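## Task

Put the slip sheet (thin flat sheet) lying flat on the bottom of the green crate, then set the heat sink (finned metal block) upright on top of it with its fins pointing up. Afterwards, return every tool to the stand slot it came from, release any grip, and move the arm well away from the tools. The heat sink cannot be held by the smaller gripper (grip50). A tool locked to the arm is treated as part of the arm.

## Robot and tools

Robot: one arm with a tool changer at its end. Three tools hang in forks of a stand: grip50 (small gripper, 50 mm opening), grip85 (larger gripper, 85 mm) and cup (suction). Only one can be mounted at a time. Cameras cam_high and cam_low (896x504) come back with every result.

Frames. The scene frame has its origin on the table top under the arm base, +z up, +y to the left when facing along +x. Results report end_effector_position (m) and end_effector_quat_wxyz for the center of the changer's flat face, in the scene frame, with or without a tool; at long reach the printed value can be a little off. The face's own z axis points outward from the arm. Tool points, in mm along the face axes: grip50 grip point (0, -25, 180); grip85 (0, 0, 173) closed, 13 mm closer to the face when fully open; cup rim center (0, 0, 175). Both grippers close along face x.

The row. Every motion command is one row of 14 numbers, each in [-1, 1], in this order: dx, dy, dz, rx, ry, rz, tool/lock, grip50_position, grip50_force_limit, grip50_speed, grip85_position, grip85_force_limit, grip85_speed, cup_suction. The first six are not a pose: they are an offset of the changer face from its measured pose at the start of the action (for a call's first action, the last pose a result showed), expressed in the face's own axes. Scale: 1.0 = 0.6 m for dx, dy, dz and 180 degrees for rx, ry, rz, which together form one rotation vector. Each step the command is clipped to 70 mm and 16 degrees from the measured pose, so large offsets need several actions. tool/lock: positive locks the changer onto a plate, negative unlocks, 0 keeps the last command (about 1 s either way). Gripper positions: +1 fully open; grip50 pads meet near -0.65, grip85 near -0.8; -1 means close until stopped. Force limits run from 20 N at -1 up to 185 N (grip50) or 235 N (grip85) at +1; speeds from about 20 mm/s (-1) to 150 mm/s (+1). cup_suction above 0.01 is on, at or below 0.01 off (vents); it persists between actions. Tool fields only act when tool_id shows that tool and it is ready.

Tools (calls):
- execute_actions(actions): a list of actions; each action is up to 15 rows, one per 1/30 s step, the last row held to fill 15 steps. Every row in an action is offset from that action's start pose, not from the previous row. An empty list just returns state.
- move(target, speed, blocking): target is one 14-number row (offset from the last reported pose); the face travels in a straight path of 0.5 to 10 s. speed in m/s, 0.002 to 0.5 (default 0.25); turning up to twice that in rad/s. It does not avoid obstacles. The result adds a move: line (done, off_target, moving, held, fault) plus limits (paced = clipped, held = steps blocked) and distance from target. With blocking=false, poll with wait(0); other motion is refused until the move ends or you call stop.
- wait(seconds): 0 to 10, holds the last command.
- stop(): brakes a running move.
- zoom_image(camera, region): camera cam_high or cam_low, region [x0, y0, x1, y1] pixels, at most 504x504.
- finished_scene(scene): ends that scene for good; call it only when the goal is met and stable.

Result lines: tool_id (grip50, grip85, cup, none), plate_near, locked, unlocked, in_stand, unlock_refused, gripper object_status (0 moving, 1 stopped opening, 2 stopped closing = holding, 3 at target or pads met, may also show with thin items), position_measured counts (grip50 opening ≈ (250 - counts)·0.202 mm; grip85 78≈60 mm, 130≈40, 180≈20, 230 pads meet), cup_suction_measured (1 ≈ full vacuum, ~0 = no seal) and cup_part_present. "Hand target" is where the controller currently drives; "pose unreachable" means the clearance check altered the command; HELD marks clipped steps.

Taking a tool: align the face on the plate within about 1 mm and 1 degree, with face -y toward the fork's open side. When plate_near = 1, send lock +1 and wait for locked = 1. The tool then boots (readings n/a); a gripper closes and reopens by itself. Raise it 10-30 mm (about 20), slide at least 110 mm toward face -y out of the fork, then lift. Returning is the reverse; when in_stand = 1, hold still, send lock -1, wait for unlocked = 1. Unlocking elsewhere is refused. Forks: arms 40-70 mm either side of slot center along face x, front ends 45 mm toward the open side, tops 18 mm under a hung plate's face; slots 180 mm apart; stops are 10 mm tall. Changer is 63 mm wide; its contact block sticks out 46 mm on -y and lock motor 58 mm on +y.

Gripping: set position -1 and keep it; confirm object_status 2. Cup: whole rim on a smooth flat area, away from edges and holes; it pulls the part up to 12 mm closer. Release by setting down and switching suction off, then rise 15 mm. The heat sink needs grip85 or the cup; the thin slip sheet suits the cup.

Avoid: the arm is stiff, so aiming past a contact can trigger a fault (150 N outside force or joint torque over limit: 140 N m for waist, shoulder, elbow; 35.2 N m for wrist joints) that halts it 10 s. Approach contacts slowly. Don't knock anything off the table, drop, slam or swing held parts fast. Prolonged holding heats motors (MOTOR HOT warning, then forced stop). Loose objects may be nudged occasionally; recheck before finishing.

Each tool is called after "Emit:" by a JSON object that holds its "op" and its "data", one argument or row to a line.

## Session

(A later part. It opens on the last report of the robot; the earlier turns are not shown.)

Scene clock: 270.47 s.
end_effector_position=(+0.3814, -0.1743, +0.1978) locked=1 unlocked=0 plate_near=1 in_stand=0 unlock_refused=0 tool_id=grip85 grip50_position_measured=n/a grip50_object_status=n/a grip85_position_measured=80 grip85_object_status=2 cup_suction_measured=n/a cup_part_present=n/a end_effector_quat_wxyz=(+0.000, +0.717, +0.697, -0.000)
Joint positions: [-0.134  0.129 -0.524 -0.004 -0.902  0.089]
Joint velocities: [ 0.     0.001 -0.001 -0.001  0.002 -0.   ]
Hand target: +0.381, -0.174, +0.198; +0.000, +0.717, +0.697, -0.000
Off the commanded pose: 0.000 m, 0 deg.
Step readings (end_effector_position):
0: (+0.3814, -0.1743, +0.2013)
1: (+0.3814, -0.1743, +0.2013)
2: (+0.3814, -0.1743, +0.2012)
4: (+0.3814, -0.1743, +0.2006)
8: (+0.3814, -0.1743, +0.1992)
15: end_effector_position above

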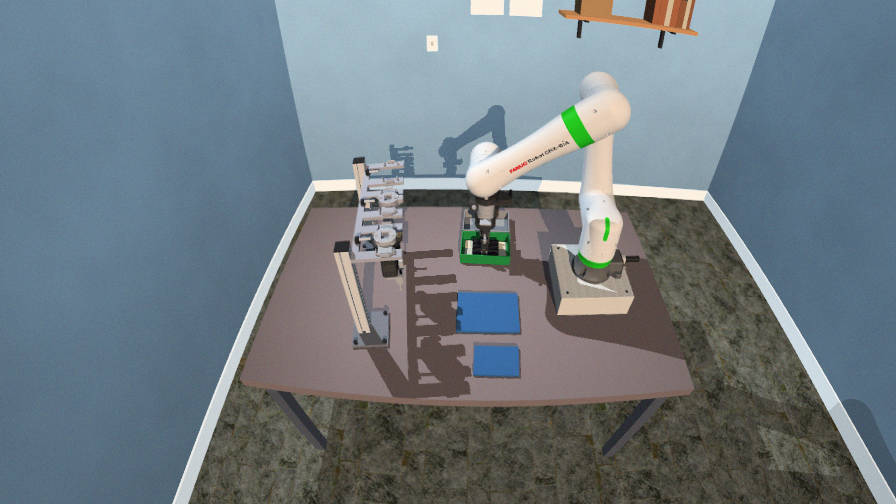

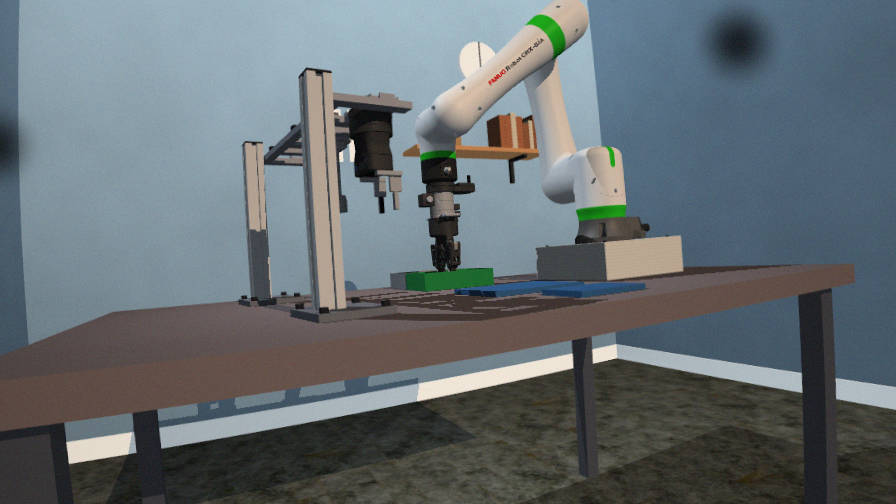

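Emit:
{"op": "execute_actions", "data": {
  "actions": [
    [[0,0,0.002,0,0,0,0,1,0,0,-1,-0.5,-0.3,0]]
  ]
}}

Scene clock: 271.37 s.
end_effector_position=(+0.3814, -0.1743, +0.1966) locked=1 unlocked=0 plate_near=1 in_stand=0 unlock_refused=0 tool_id=grip85 grip50_position_measured=n/a grip50_object_status=n/a grip85_position_measured=80 grip85_object_status=2 cup_suction_measured=n/a cup_part_present=n/a end_effector_quat_wxyz=(+0.000, +0.717, +0.697, -0.000)
Joint positions: [-0.134  0.131 -0.525 -0.004 -0.899  0.089]
Joint velocities: [-0.    -0.001  0.     0.001 -0.001 -0.   ]
Hand target: +0.381, -0.174, +0.197; +0.000, +0.717, +0.697, -0.000
Off the commanded pose: 0.000 m, 0 deg.
Step readings (end_effector_position):
0: (+0.3814, -0.1743, +0.1978)
1: (+0.3814, -0.1743, +0.1977)
2: (+0.3814, -0.1743, +0.1973)
4: (+0.3813, -0.1743, +0.1968)
8: (+0.3814, -0.1743, +0.1966)
15: end_effector_position above

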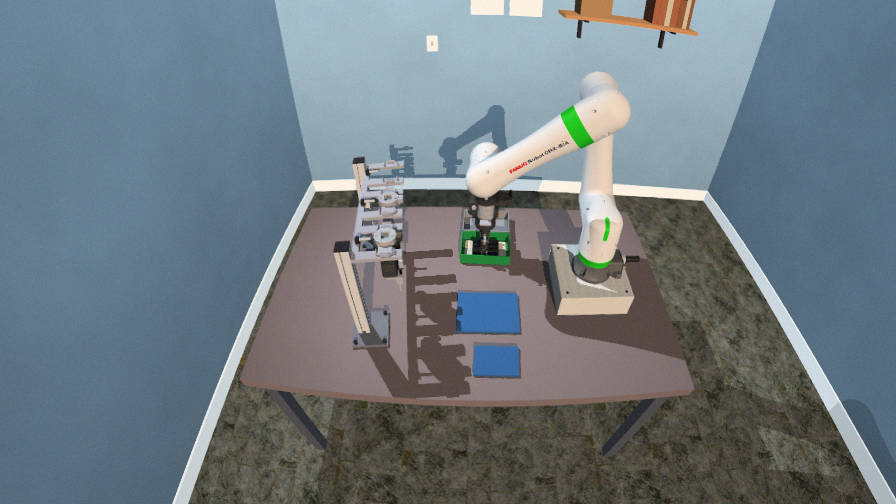

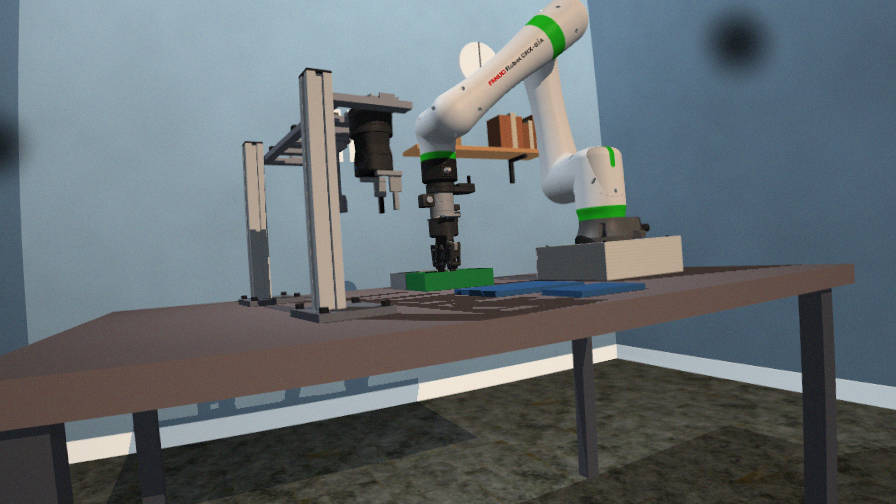

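Emit:
{"op": "execute_actions", "data": {
  "actions": [
    [[0,0,0.0017,0,0,0,0,1,0,0,-1,-0.5,-0.3,0]]
  ]
}}

Scene clock: 272.63 s.
end_effector_position=(+0.3814, -0.1744, +0.1957) locked=1 unlocked=0 plate_near=1 in_stand=0 unlock_refused=0 tool_id=grip85 grip50_position_measured=n/a grip50_object_status=n/a grip85_position_measured=80 grip85_object_status=2 cup_suction_measured=n/a cup_part_present=n/a end_effector_quat_wxyz=(+0.001, +0.717, +0.697, -0.000)
Joint positions: [-0.134  0.133 -0.526 -0.004 -0.896  0.089]
Joint velocities: [ 0.    -0.    -0.001 -0.002  0.001  0.   ]
Hand target: +0.381, -0.174, +0.196; +0.000, +0.717, +0.697, -0.000
Off the commanded pose: 0.000 m, 0 deg.
Step readings (end_effector_position):
0: (+0.3814, -0.1743, +0.1966)
1: (+0.3814, -0.1743, +0.1966)
2: (+0.3814, -0.1744, +0.1962)
4: (+0.3814, -0.1744, +0.1959)
8: (+0.3814, -0.1744, +0.1957)
15: end_effector_position above

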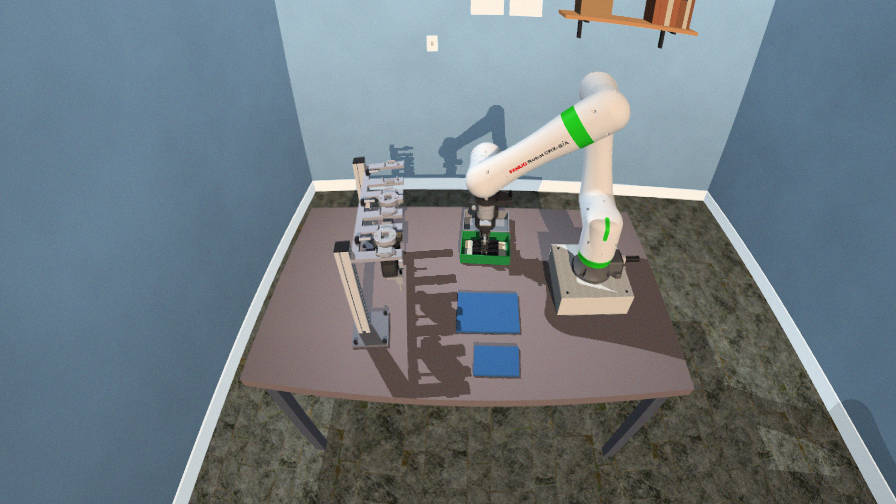

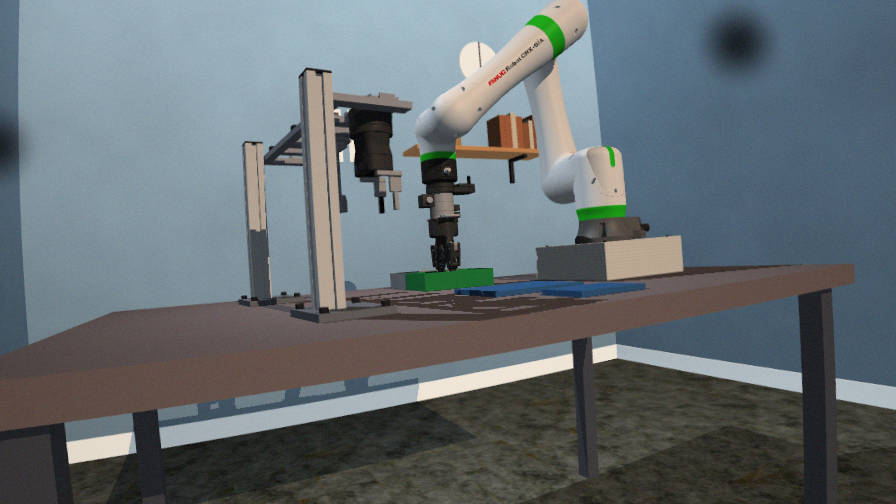

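Contact lag seen; it's down. Release.

Emit:
{"op": "execute_actions", "data": {
  "actions": [
    [[0,0,0,0,0,0,0,1,0,0,0.7,-0.5,0,0]]
  ]
}}

Scene clock: 273.67 s.
end_effector_position=(+0.3814, -0.1744, +0.1956) locked=1 unlocked=0 plate_near=1 in_stand=0 unlock_refused=0 tool_id=grip85 grip50_position_measured=n/a grip50_object_status=n/a grip85_position_measured=41 grip85_object_status=0 cup_suction_measured=n/a cup_part_present=n/a end_effector_quat_wxyz=(+0.001, +0.717, +0.697, -0.000)
Joint positions: [-0.134  0.133 -0.526 -0.004 -0.896  0.089]
Joint velocities: [-0.001  0.     0.002 -0.002  0.001  0.   ]
Hand target: +0.381, -0.174, +0.196; +0.001, +0.717, +0.697, -0.000
Off the commanded pose: 0.000 m, 0 deg.
Step readings (end_effector_position):
0: (+0.3814, -0.1743, +0.1956)
1: (+0.3814, -0.1743, +0.1956)
2: (+0.3812, -0.1742, +0.1953)
4: (+0.3811, -0.1742, +0.1952)
8: (+0.3812, -0.1743, +0.1953)
15: end_effector_position above

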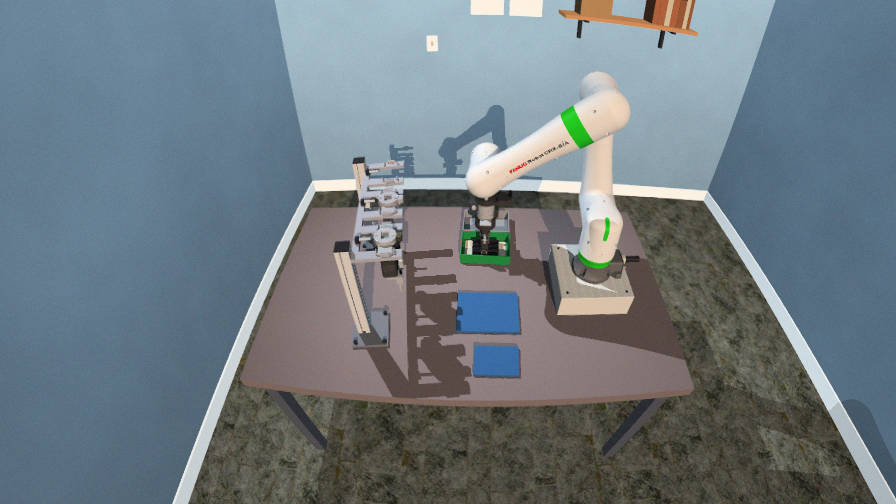

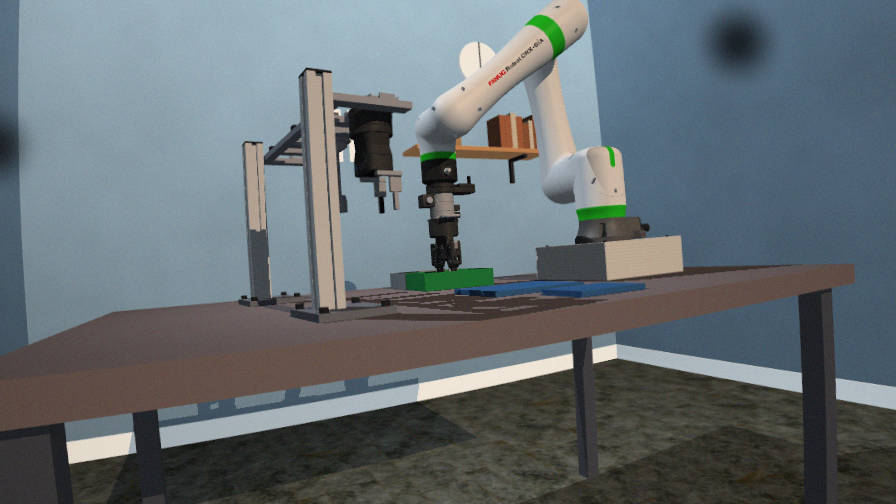

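Emit:
{"op": "move", "data": {
  "target": [0,0.03,-0.065,0,0,0,0,1,0,0,0.7,-0.5,0,0],
  "speed": 0.15
}}

Scene clock: 275.73 s.
end_effector_position=(+0.3994, -0.1749, +0.2345) locked=1 unlocked=0 plate_near=1 in_stand=0 unlock_refused=0 tool_id=grip85 grip50_position_measured=n/a grip50_object_status=n/a grip85_position_measured=41 grip85_object_status=3 cup_suction_measured=n/a cup_part_present=n/a end_effector_quat_wxyz=(+0.001, +0.717, +0.697, -0.000)
Joint positions: [-0.131  0.11  -0.442 -0.003 -1.004  0.085]
Joint velocities: [ 0.001 -0.     0.001 -0.    -0.001 -0.   ]
Hand target: +0.399, -0.175, +0.235; +0.001, +0.717, +0.697, -0.000
Off the commanded pose: 0.000 m, 0 deg.
move: done

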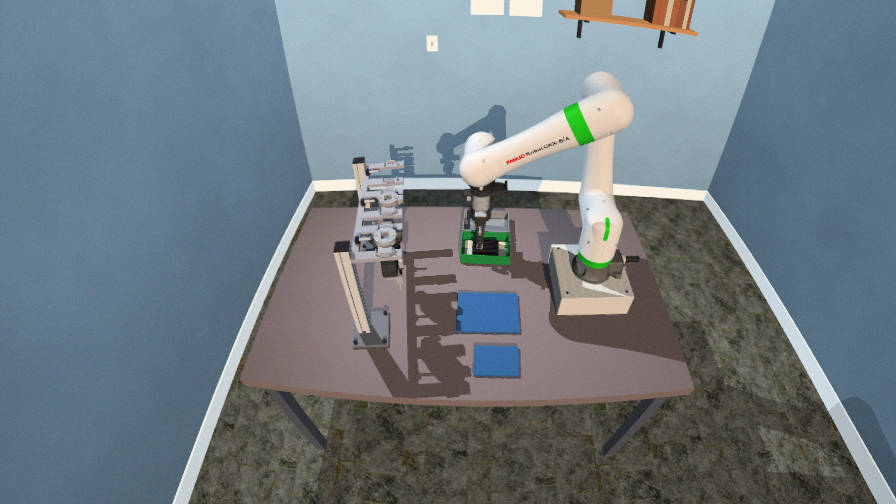

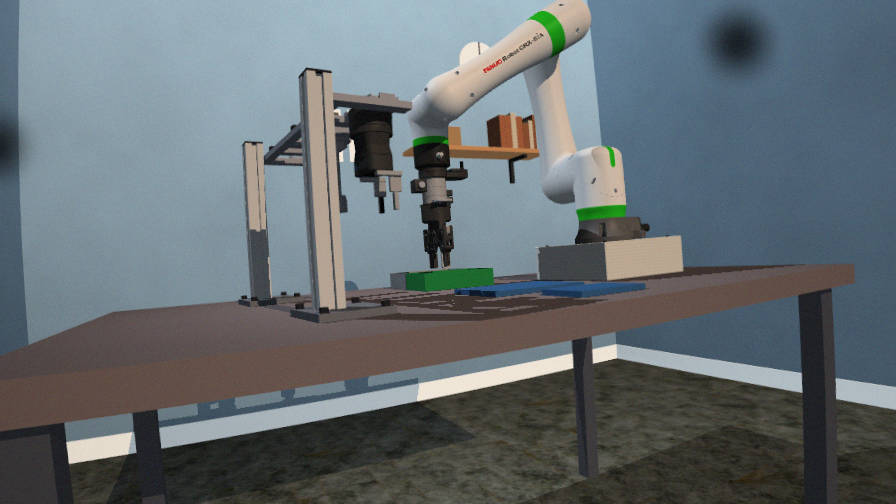

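Emit:
{"op": "move", "data": {
  "target": [-0.0611,0.3239,-0.246,0,0,-0.0506,0,1,0,0,1,-0.5,0,0],
  "speed": 0.3
}}

Emit:
{"op": "zoom_image", "data": {
  "camera": "cam_high",
  "region": [445, 190, 529, 274]
}}

Scene clock: 284.87 s.
end_effector_position=(+0.5927, -0.2177, +0.3817) locked=1 unlocked=0 plate_near=1 in_stand=0 unlock_refused=0 tool_id=grip85 grip50_position_measured=n/a grip50_object_status=n/a grip85_position_measured=3 grip85_object_status=3 cup_suction_measured=n/a cup_part_present=n/a end_effector_quat_wxyz=(+0.001, +0.660, +0.751, -0.000)
Joint positions: [-0.166  0.46   0.378 -0.003 -1.474  0.277]
Joint velocities: [-0.001  0.002  0.003 -0.001 -0.002  0.001]
Hand target: +0.593, -0.218, +0.382; +0.001, +0.660, +0.751, -0.000
Off the commanded pose: 0.001 m, 0 deg.
move: done

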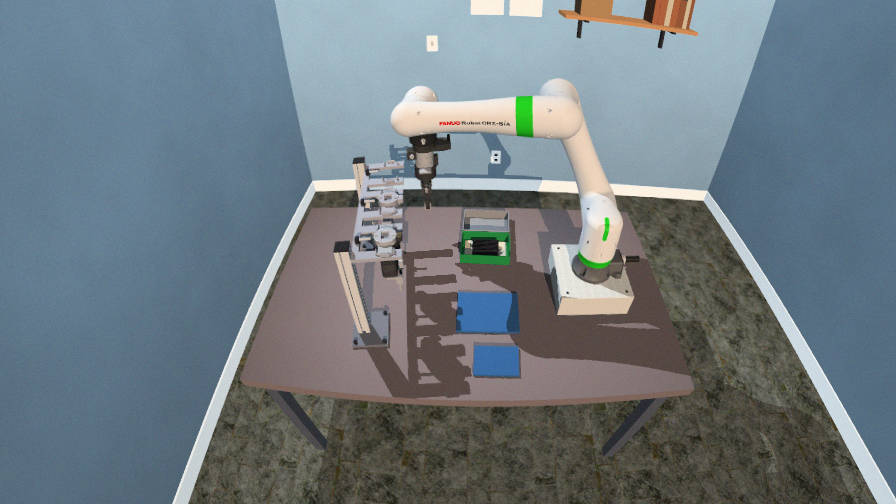

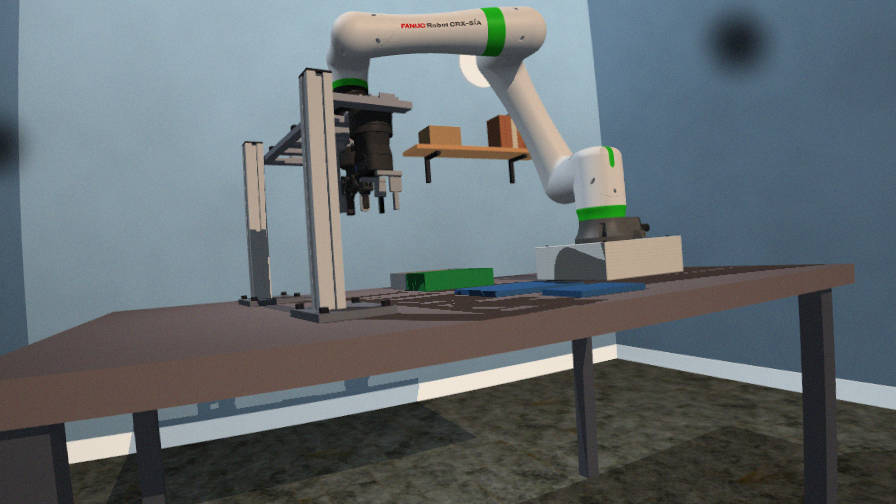

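Region (445, 190, 529, 274) of cam_high's 896x504 image, scaled by 6.000, with more detail than that image has.

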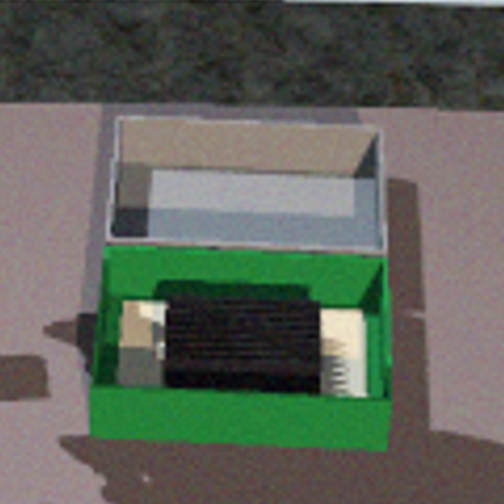

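Emit:
{"op": "move", "data": {
  "target": [0.0013,0.1998,-0.0005,0,0,-0.0008,0,1,0,0,1,-0.5,0,0],
  "speed": 0.18
}}

Scene clock: 287.60 s.
end_effector_position=(+0.7115, -0.2014, +0.3818) locked=1 unlocked=0 plate_near=1 in_stand=0 unlock_refused=0 tool_id=grip85 grip50_position_measured=n/a grip50_object_status=n/a grip85_position_measured=3 grip85_object_status=3 cup_suction_measured=n/a cup_part_present=n/a end_effector_quat_wxyz=(+0.001, +0.659, +0.752, -0.000)
Joint positions: [-0.119  0.796  0.906 -0.003 -1.665  0.233]
Joint velocities: [-0.003  0.004  0.007 -0.001 -0.005  0.001]
Hand target: +0.712, -0.202, +0.382; +0.001, +0.659, +0.752, -0.000
Off the commanded pose: 0.000 m, 0 deg.
move: done

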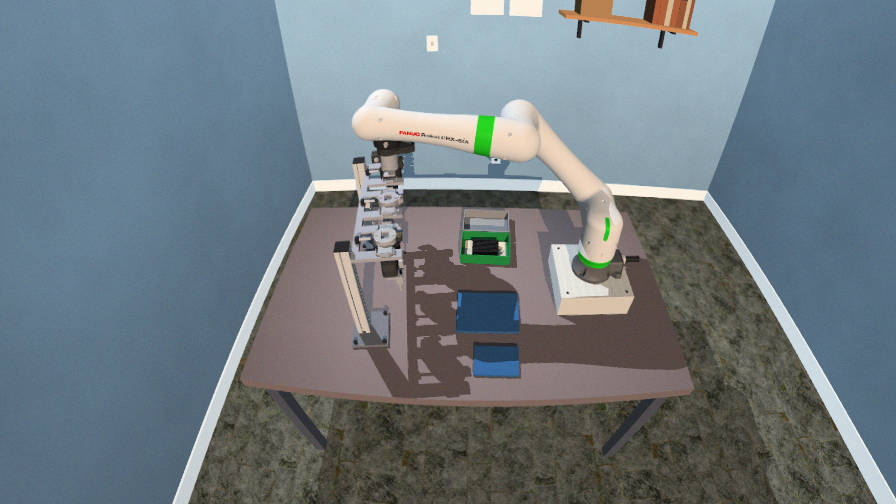

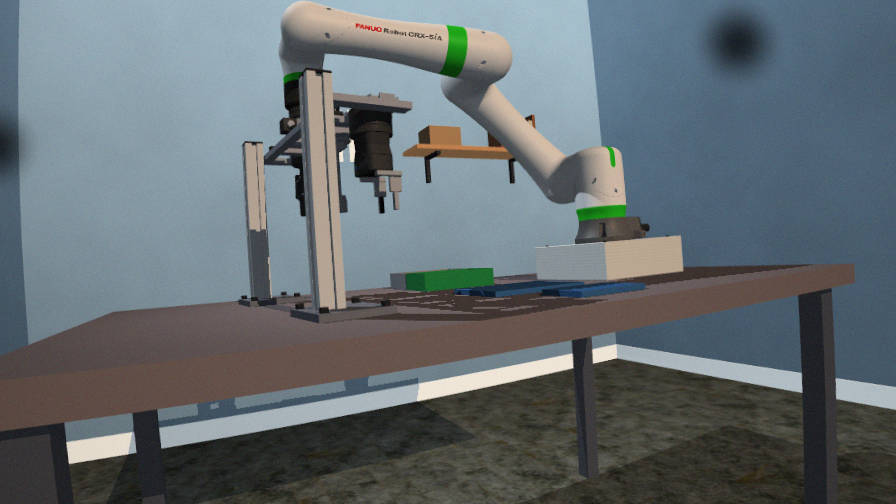

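Emit:
{"op": "move", "data": {
  "target": [-0.0005,0,0.0328,0,0,0,0,1,0,0,1,-0.5,0,0],
  "speed": 0.05
}}

Scene clock: 290.70 s.
end_effector_position=(+0.7115, -0.2017, +0.3622) locked=1 unlocked=0 plate_near=1 in_stand=1 unlock_refused=0 tool_id=grip85 grip50_position_measured=n/a grip50_object_status=n/a grip85_position_measured=3 grip85_object_status=3 cup_suction_measured=n/a cup_part_present=n/a end_effector_quat_wxyz=(+0.001, +0.659, +0.752, -0.000)
Joint positions: [-0.12   0.791  0.852 -0.003 -1.616  0.234]
Joint velocities: [ 0.001 -0.001 -0.002  0.003  0.002  0.   ]
Hand target: +0.712, -0.202, +0.362; +0.001, +0.659, +0.752, -0.000
Off the commanded pose: 0.000 m, 0 deg.
move: done

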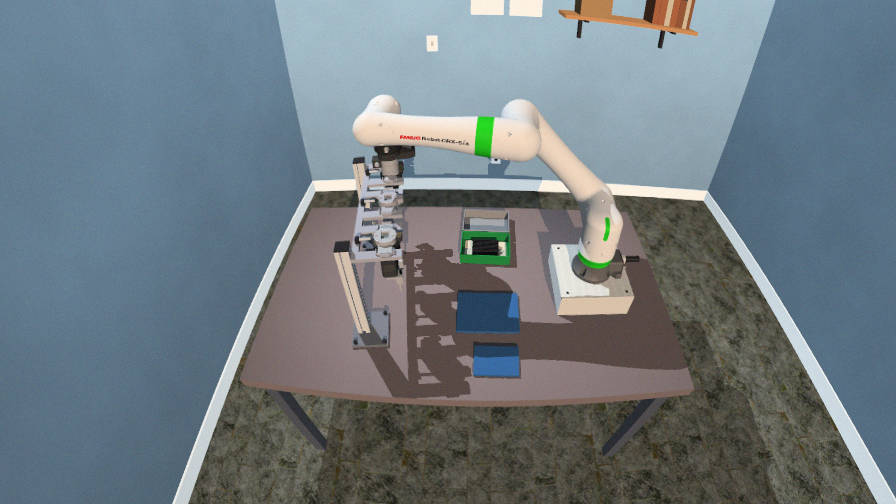

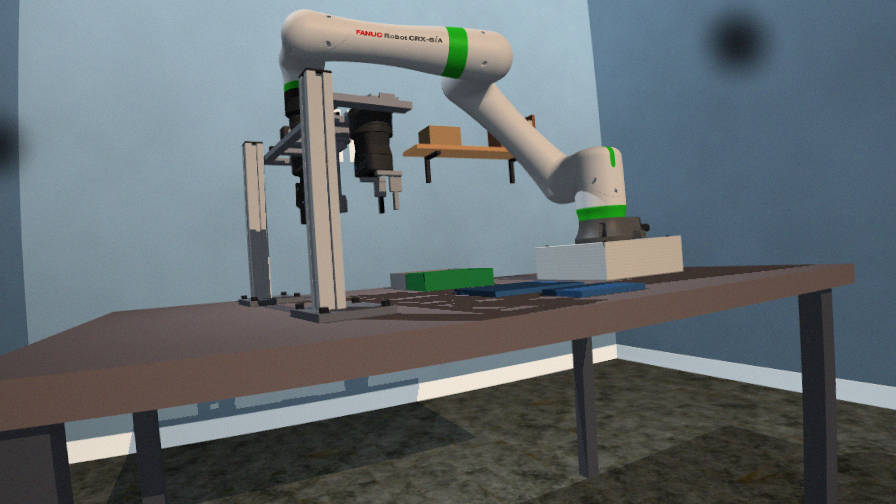

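Emit:
{"op": "execute_actions", "data": {
  "actions": [
    [[0,0,0,0,0,0,-1,1,0,0,1,-0.5,0,0]]
  ]
}}

Emit:
{"op": "zoom_image", "data": {
  "camera": "cam_high",
  "region": [350, 140, 420, 210]
}}

Scene clock: 291.80 s.
end_effector_position=(+0.7115, -0.2017, +0.3621) locked=0 unlocked=0 plate_near=1 in_stand=1 unlock_refused=0 tool_id=none grip50_position_measured=n/a grip50_object_status=n/a grip85_position_measured=n/a grip85_object_status=n/a cup_suction_measured=n/a cup_part_present=n/a end_effector_quat_wxyz=(+0.001, +0.659, +0.752, -0.000)
Joint positions: [-0.12   0.791  0.852 -0.003 -1.616  0.234]
Joint velocities: [-0.001 -0.    -0.    -0.001 -0.    -0.001]
Hand target: +0.712, -0.202, +0.362; +0.001, +0.659, +0.752, -0.000
Off the commanded pose: 0.000 m, 0 deg.
Step readings (end_effector_position):
0: (+0.7115, -0.2017, +0.3622)
1: (+0.7115, -0.2017, +0.3621)
2: (+0.7115, -0.2017, +0.3621)
4: (+0.7115, -0.2017, +0.3621)
8: (+0.7115, -0.2017, +0.3621)
15: end_effector_position above

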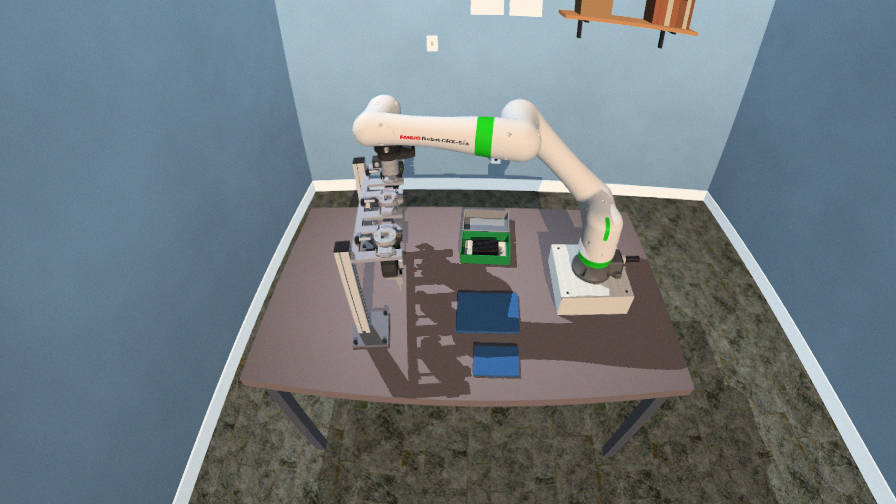

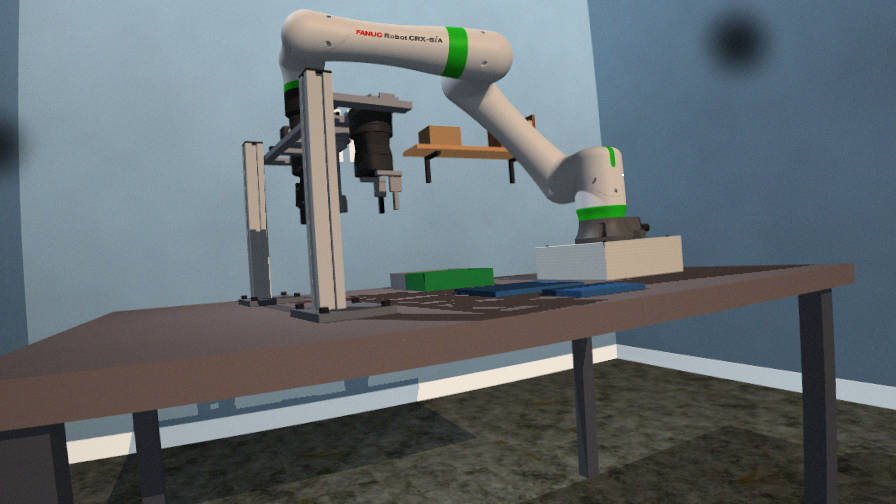

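Region (350, 140, 420, 210) of cam_high's 896x504 image, scaled by 7.200, with more detail than that image has.

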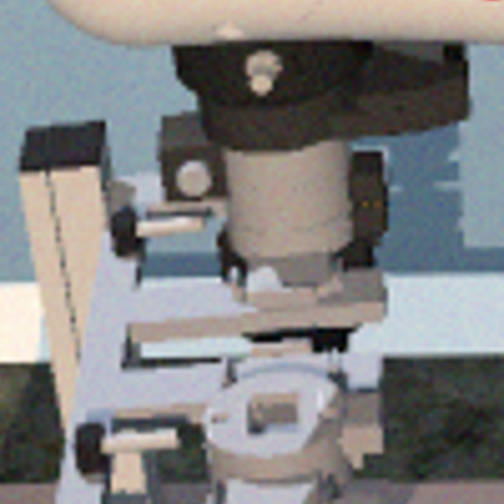

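Emit:
{"op": "execute_actions", "data": {
  "actions": []
}}

Scene clock: 292.70 s.
end_effector_position=(+0.7116, -0.2017, +0.3622) locked=0 unlocked=1 plate_near=1 in_stand=1 unlock_refused=0 tool_id=none grip50_position_measured=n/a grip50_object_status=n/a grip85_position_measured=n/a grip85_object_status=n/a cup_suction_measured=n/a cup_part_present=n/a end_effector_quat_wxyz=(+0.001, +0.659, +0.752, -0.000)
Joint positions: [-0.12   0.791  0.852 -0.003 -1.616  0.234]
Joint velocities: [-0.    -0.     0.001  0.001  0.001  0.001]
Hand target: +0.712, -0.202, +0.362; +0.001, +0.659, +0.752, -0.000
Off the commanded pose: 0.000 m, 0 deg.

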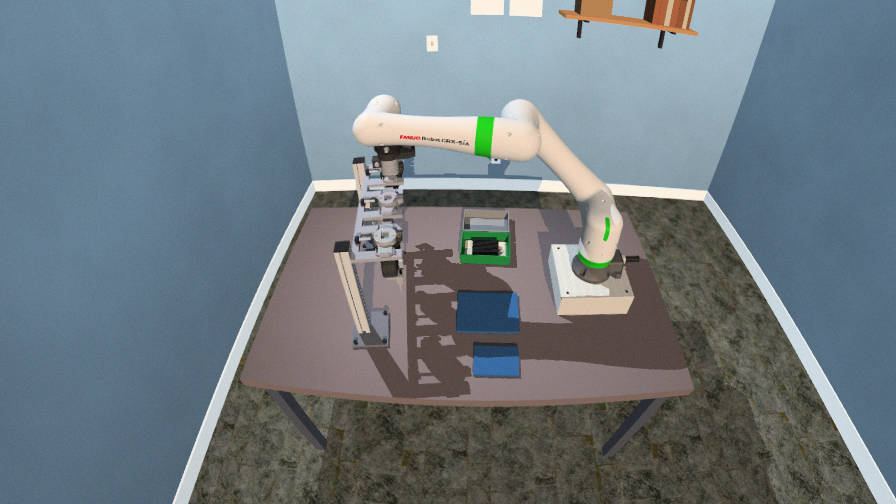

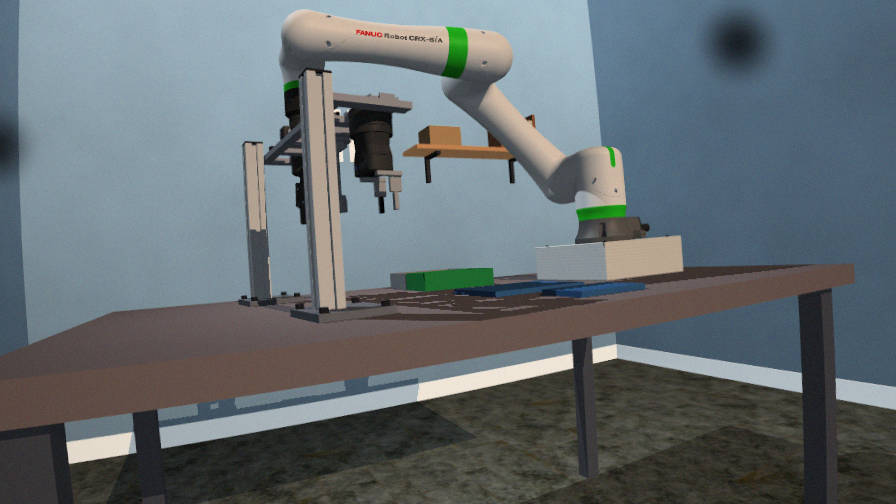

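Emit:
{"op": "move", "data": {
  "target": [0,0,-0.0333,0,0,0,0,1,0,0,1,0,0,0],
  "speed": 0.08
}}

Emit:
{"op": "move", "data": {
  "target": [0.1,-0.48,-0.15,0,0,0,0,1,0,0,1,0,0,0],
  "speed": 0.35
}}

Scene clock: 294.17 s.
end_effector_position=(+0.7116, -0.2017, +0.3822) locked=0 unlocked=1 plate_near=0 in_stand=0 unlock_refused=0 tool_id=none grip50_position_measured=n/a grip50_object_status=n/a grip85_position_measured=n/a grip85_object_status=n/a cup_suction_measured=n/a cup_part_present=n/a end_effector_quat_wxyz=(+0.001, +0.659, +0.752, -0.000)
Joint positions: [-0.12   0.797  0.908 -0.003 -1.666  0.233]
Joint velocities: [-0.002  0.001  0.001 -0.001 -0.001 -0.   ]
Hand target: +0.712, -0.202, +0.382; +0.001, +0.659, +0.752, -0.000
Off the commanded pose: 0.000 m, 0 deg.
move: done

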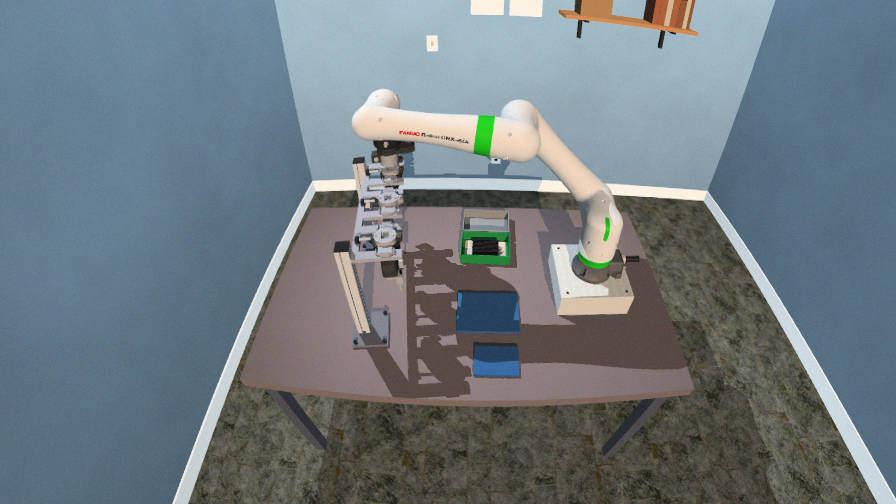

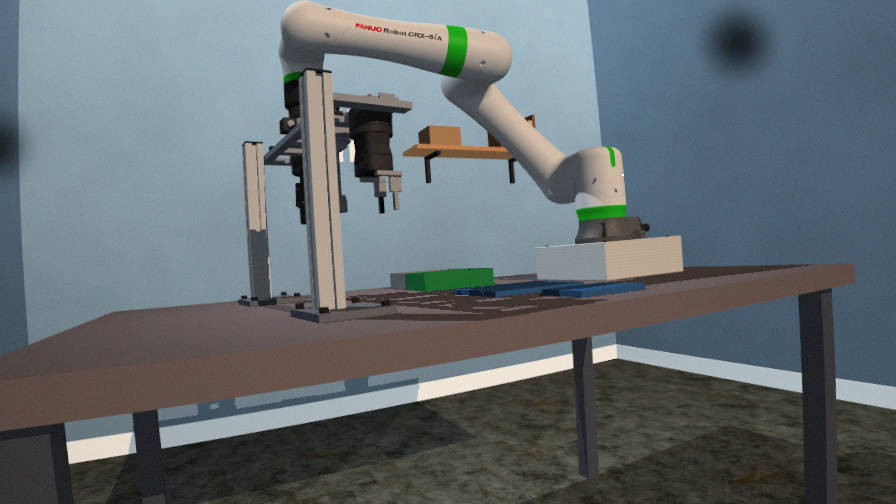

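Scene clock: 295.63 s.
end_effector_position=(+0.4184, -0.1796, +0.4726) locked=0 unlocked=1 plate_near=0 in_stand=0 unlock_refused=0 tool_id=none grip50_position_measured=n/a grip50_object_status=n/a grip85_position_measured=n/a grip85_object_status=n/a cup_suction_measured=n/a cup_part_present=n/a end_effector_quat_wxyz=(+0.001, +0.659, +0.752, -0.000)
Joint positions: [-0.139 -0.005  0.02  -0.003 -1.58   0.253]
Joint velocities: [ 0.003 -0.002  0.    -0.002 -0.     0.   ]
Hand target: +0.418, -0.180, +0.473; +0.001, +0.659, +0.752, -0.000
Off the commanded pose: 0.001 m, 0 deg.
move: done; limits=paced

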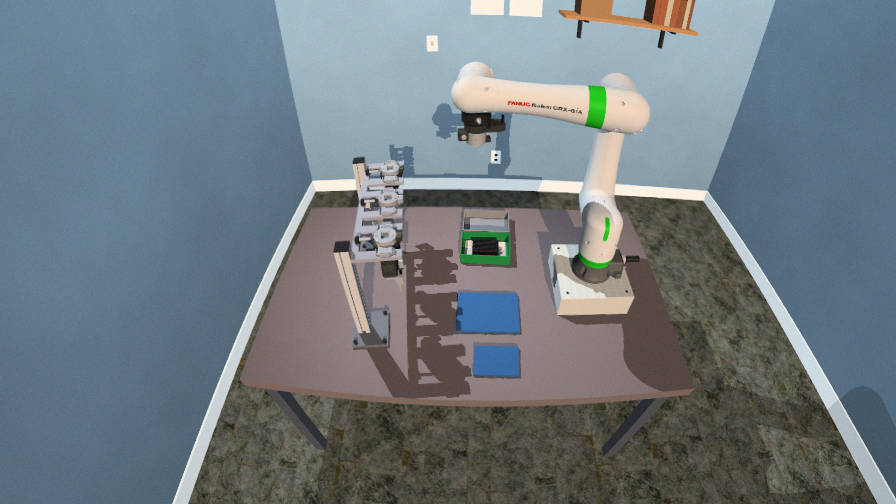

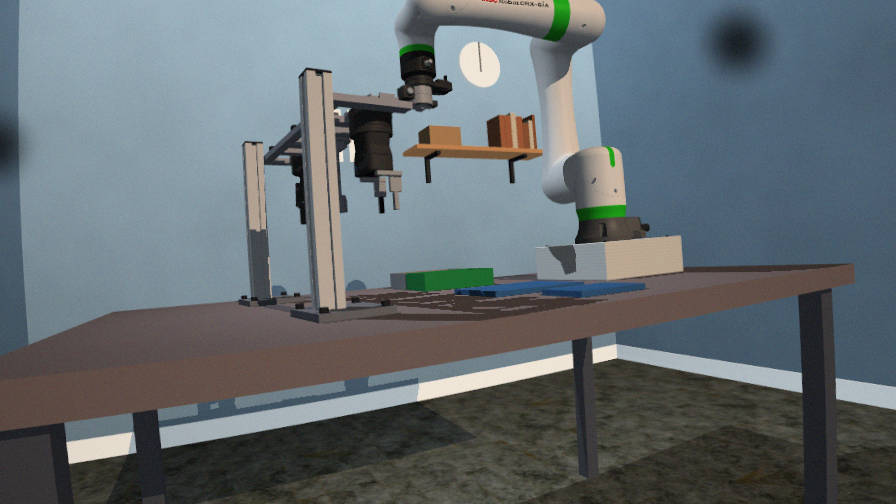

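Emit:
{"op": "zoom_image", "data": {
  "camera": "cam_high",
  "region": [330, 145, 530, 295]
}}

Emit:
{"op": "zoom_image", "data": {
  "camera": "cam_high",
  "region": [350, 150, 420, 260]
}}

Region (330, 145, 530, 295) of cam_high's 896x504 image, scaled by 2.520, with more detail than that image has; it fills the top 378 rows of this view, and the rest is white.

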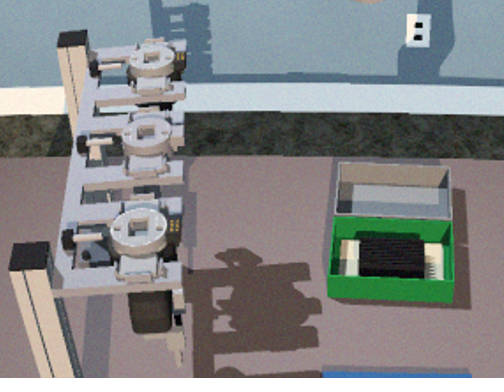

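Region (350, 150, 420, 260) of cam_high's 896x504 image, scaled by 4.582, with more detail than that image has; it fills the left 321 columns of this view, and the rest is white.

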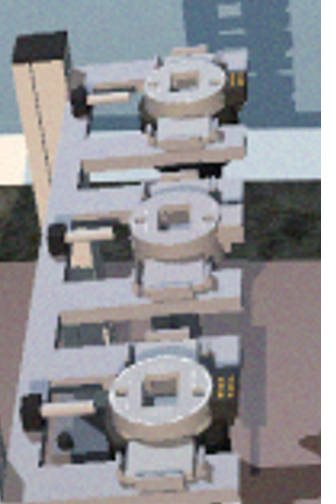

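Emit:
{"op": "finished_scene", "data": {
  "scene": 1
}}

The scene is finished: the task was done.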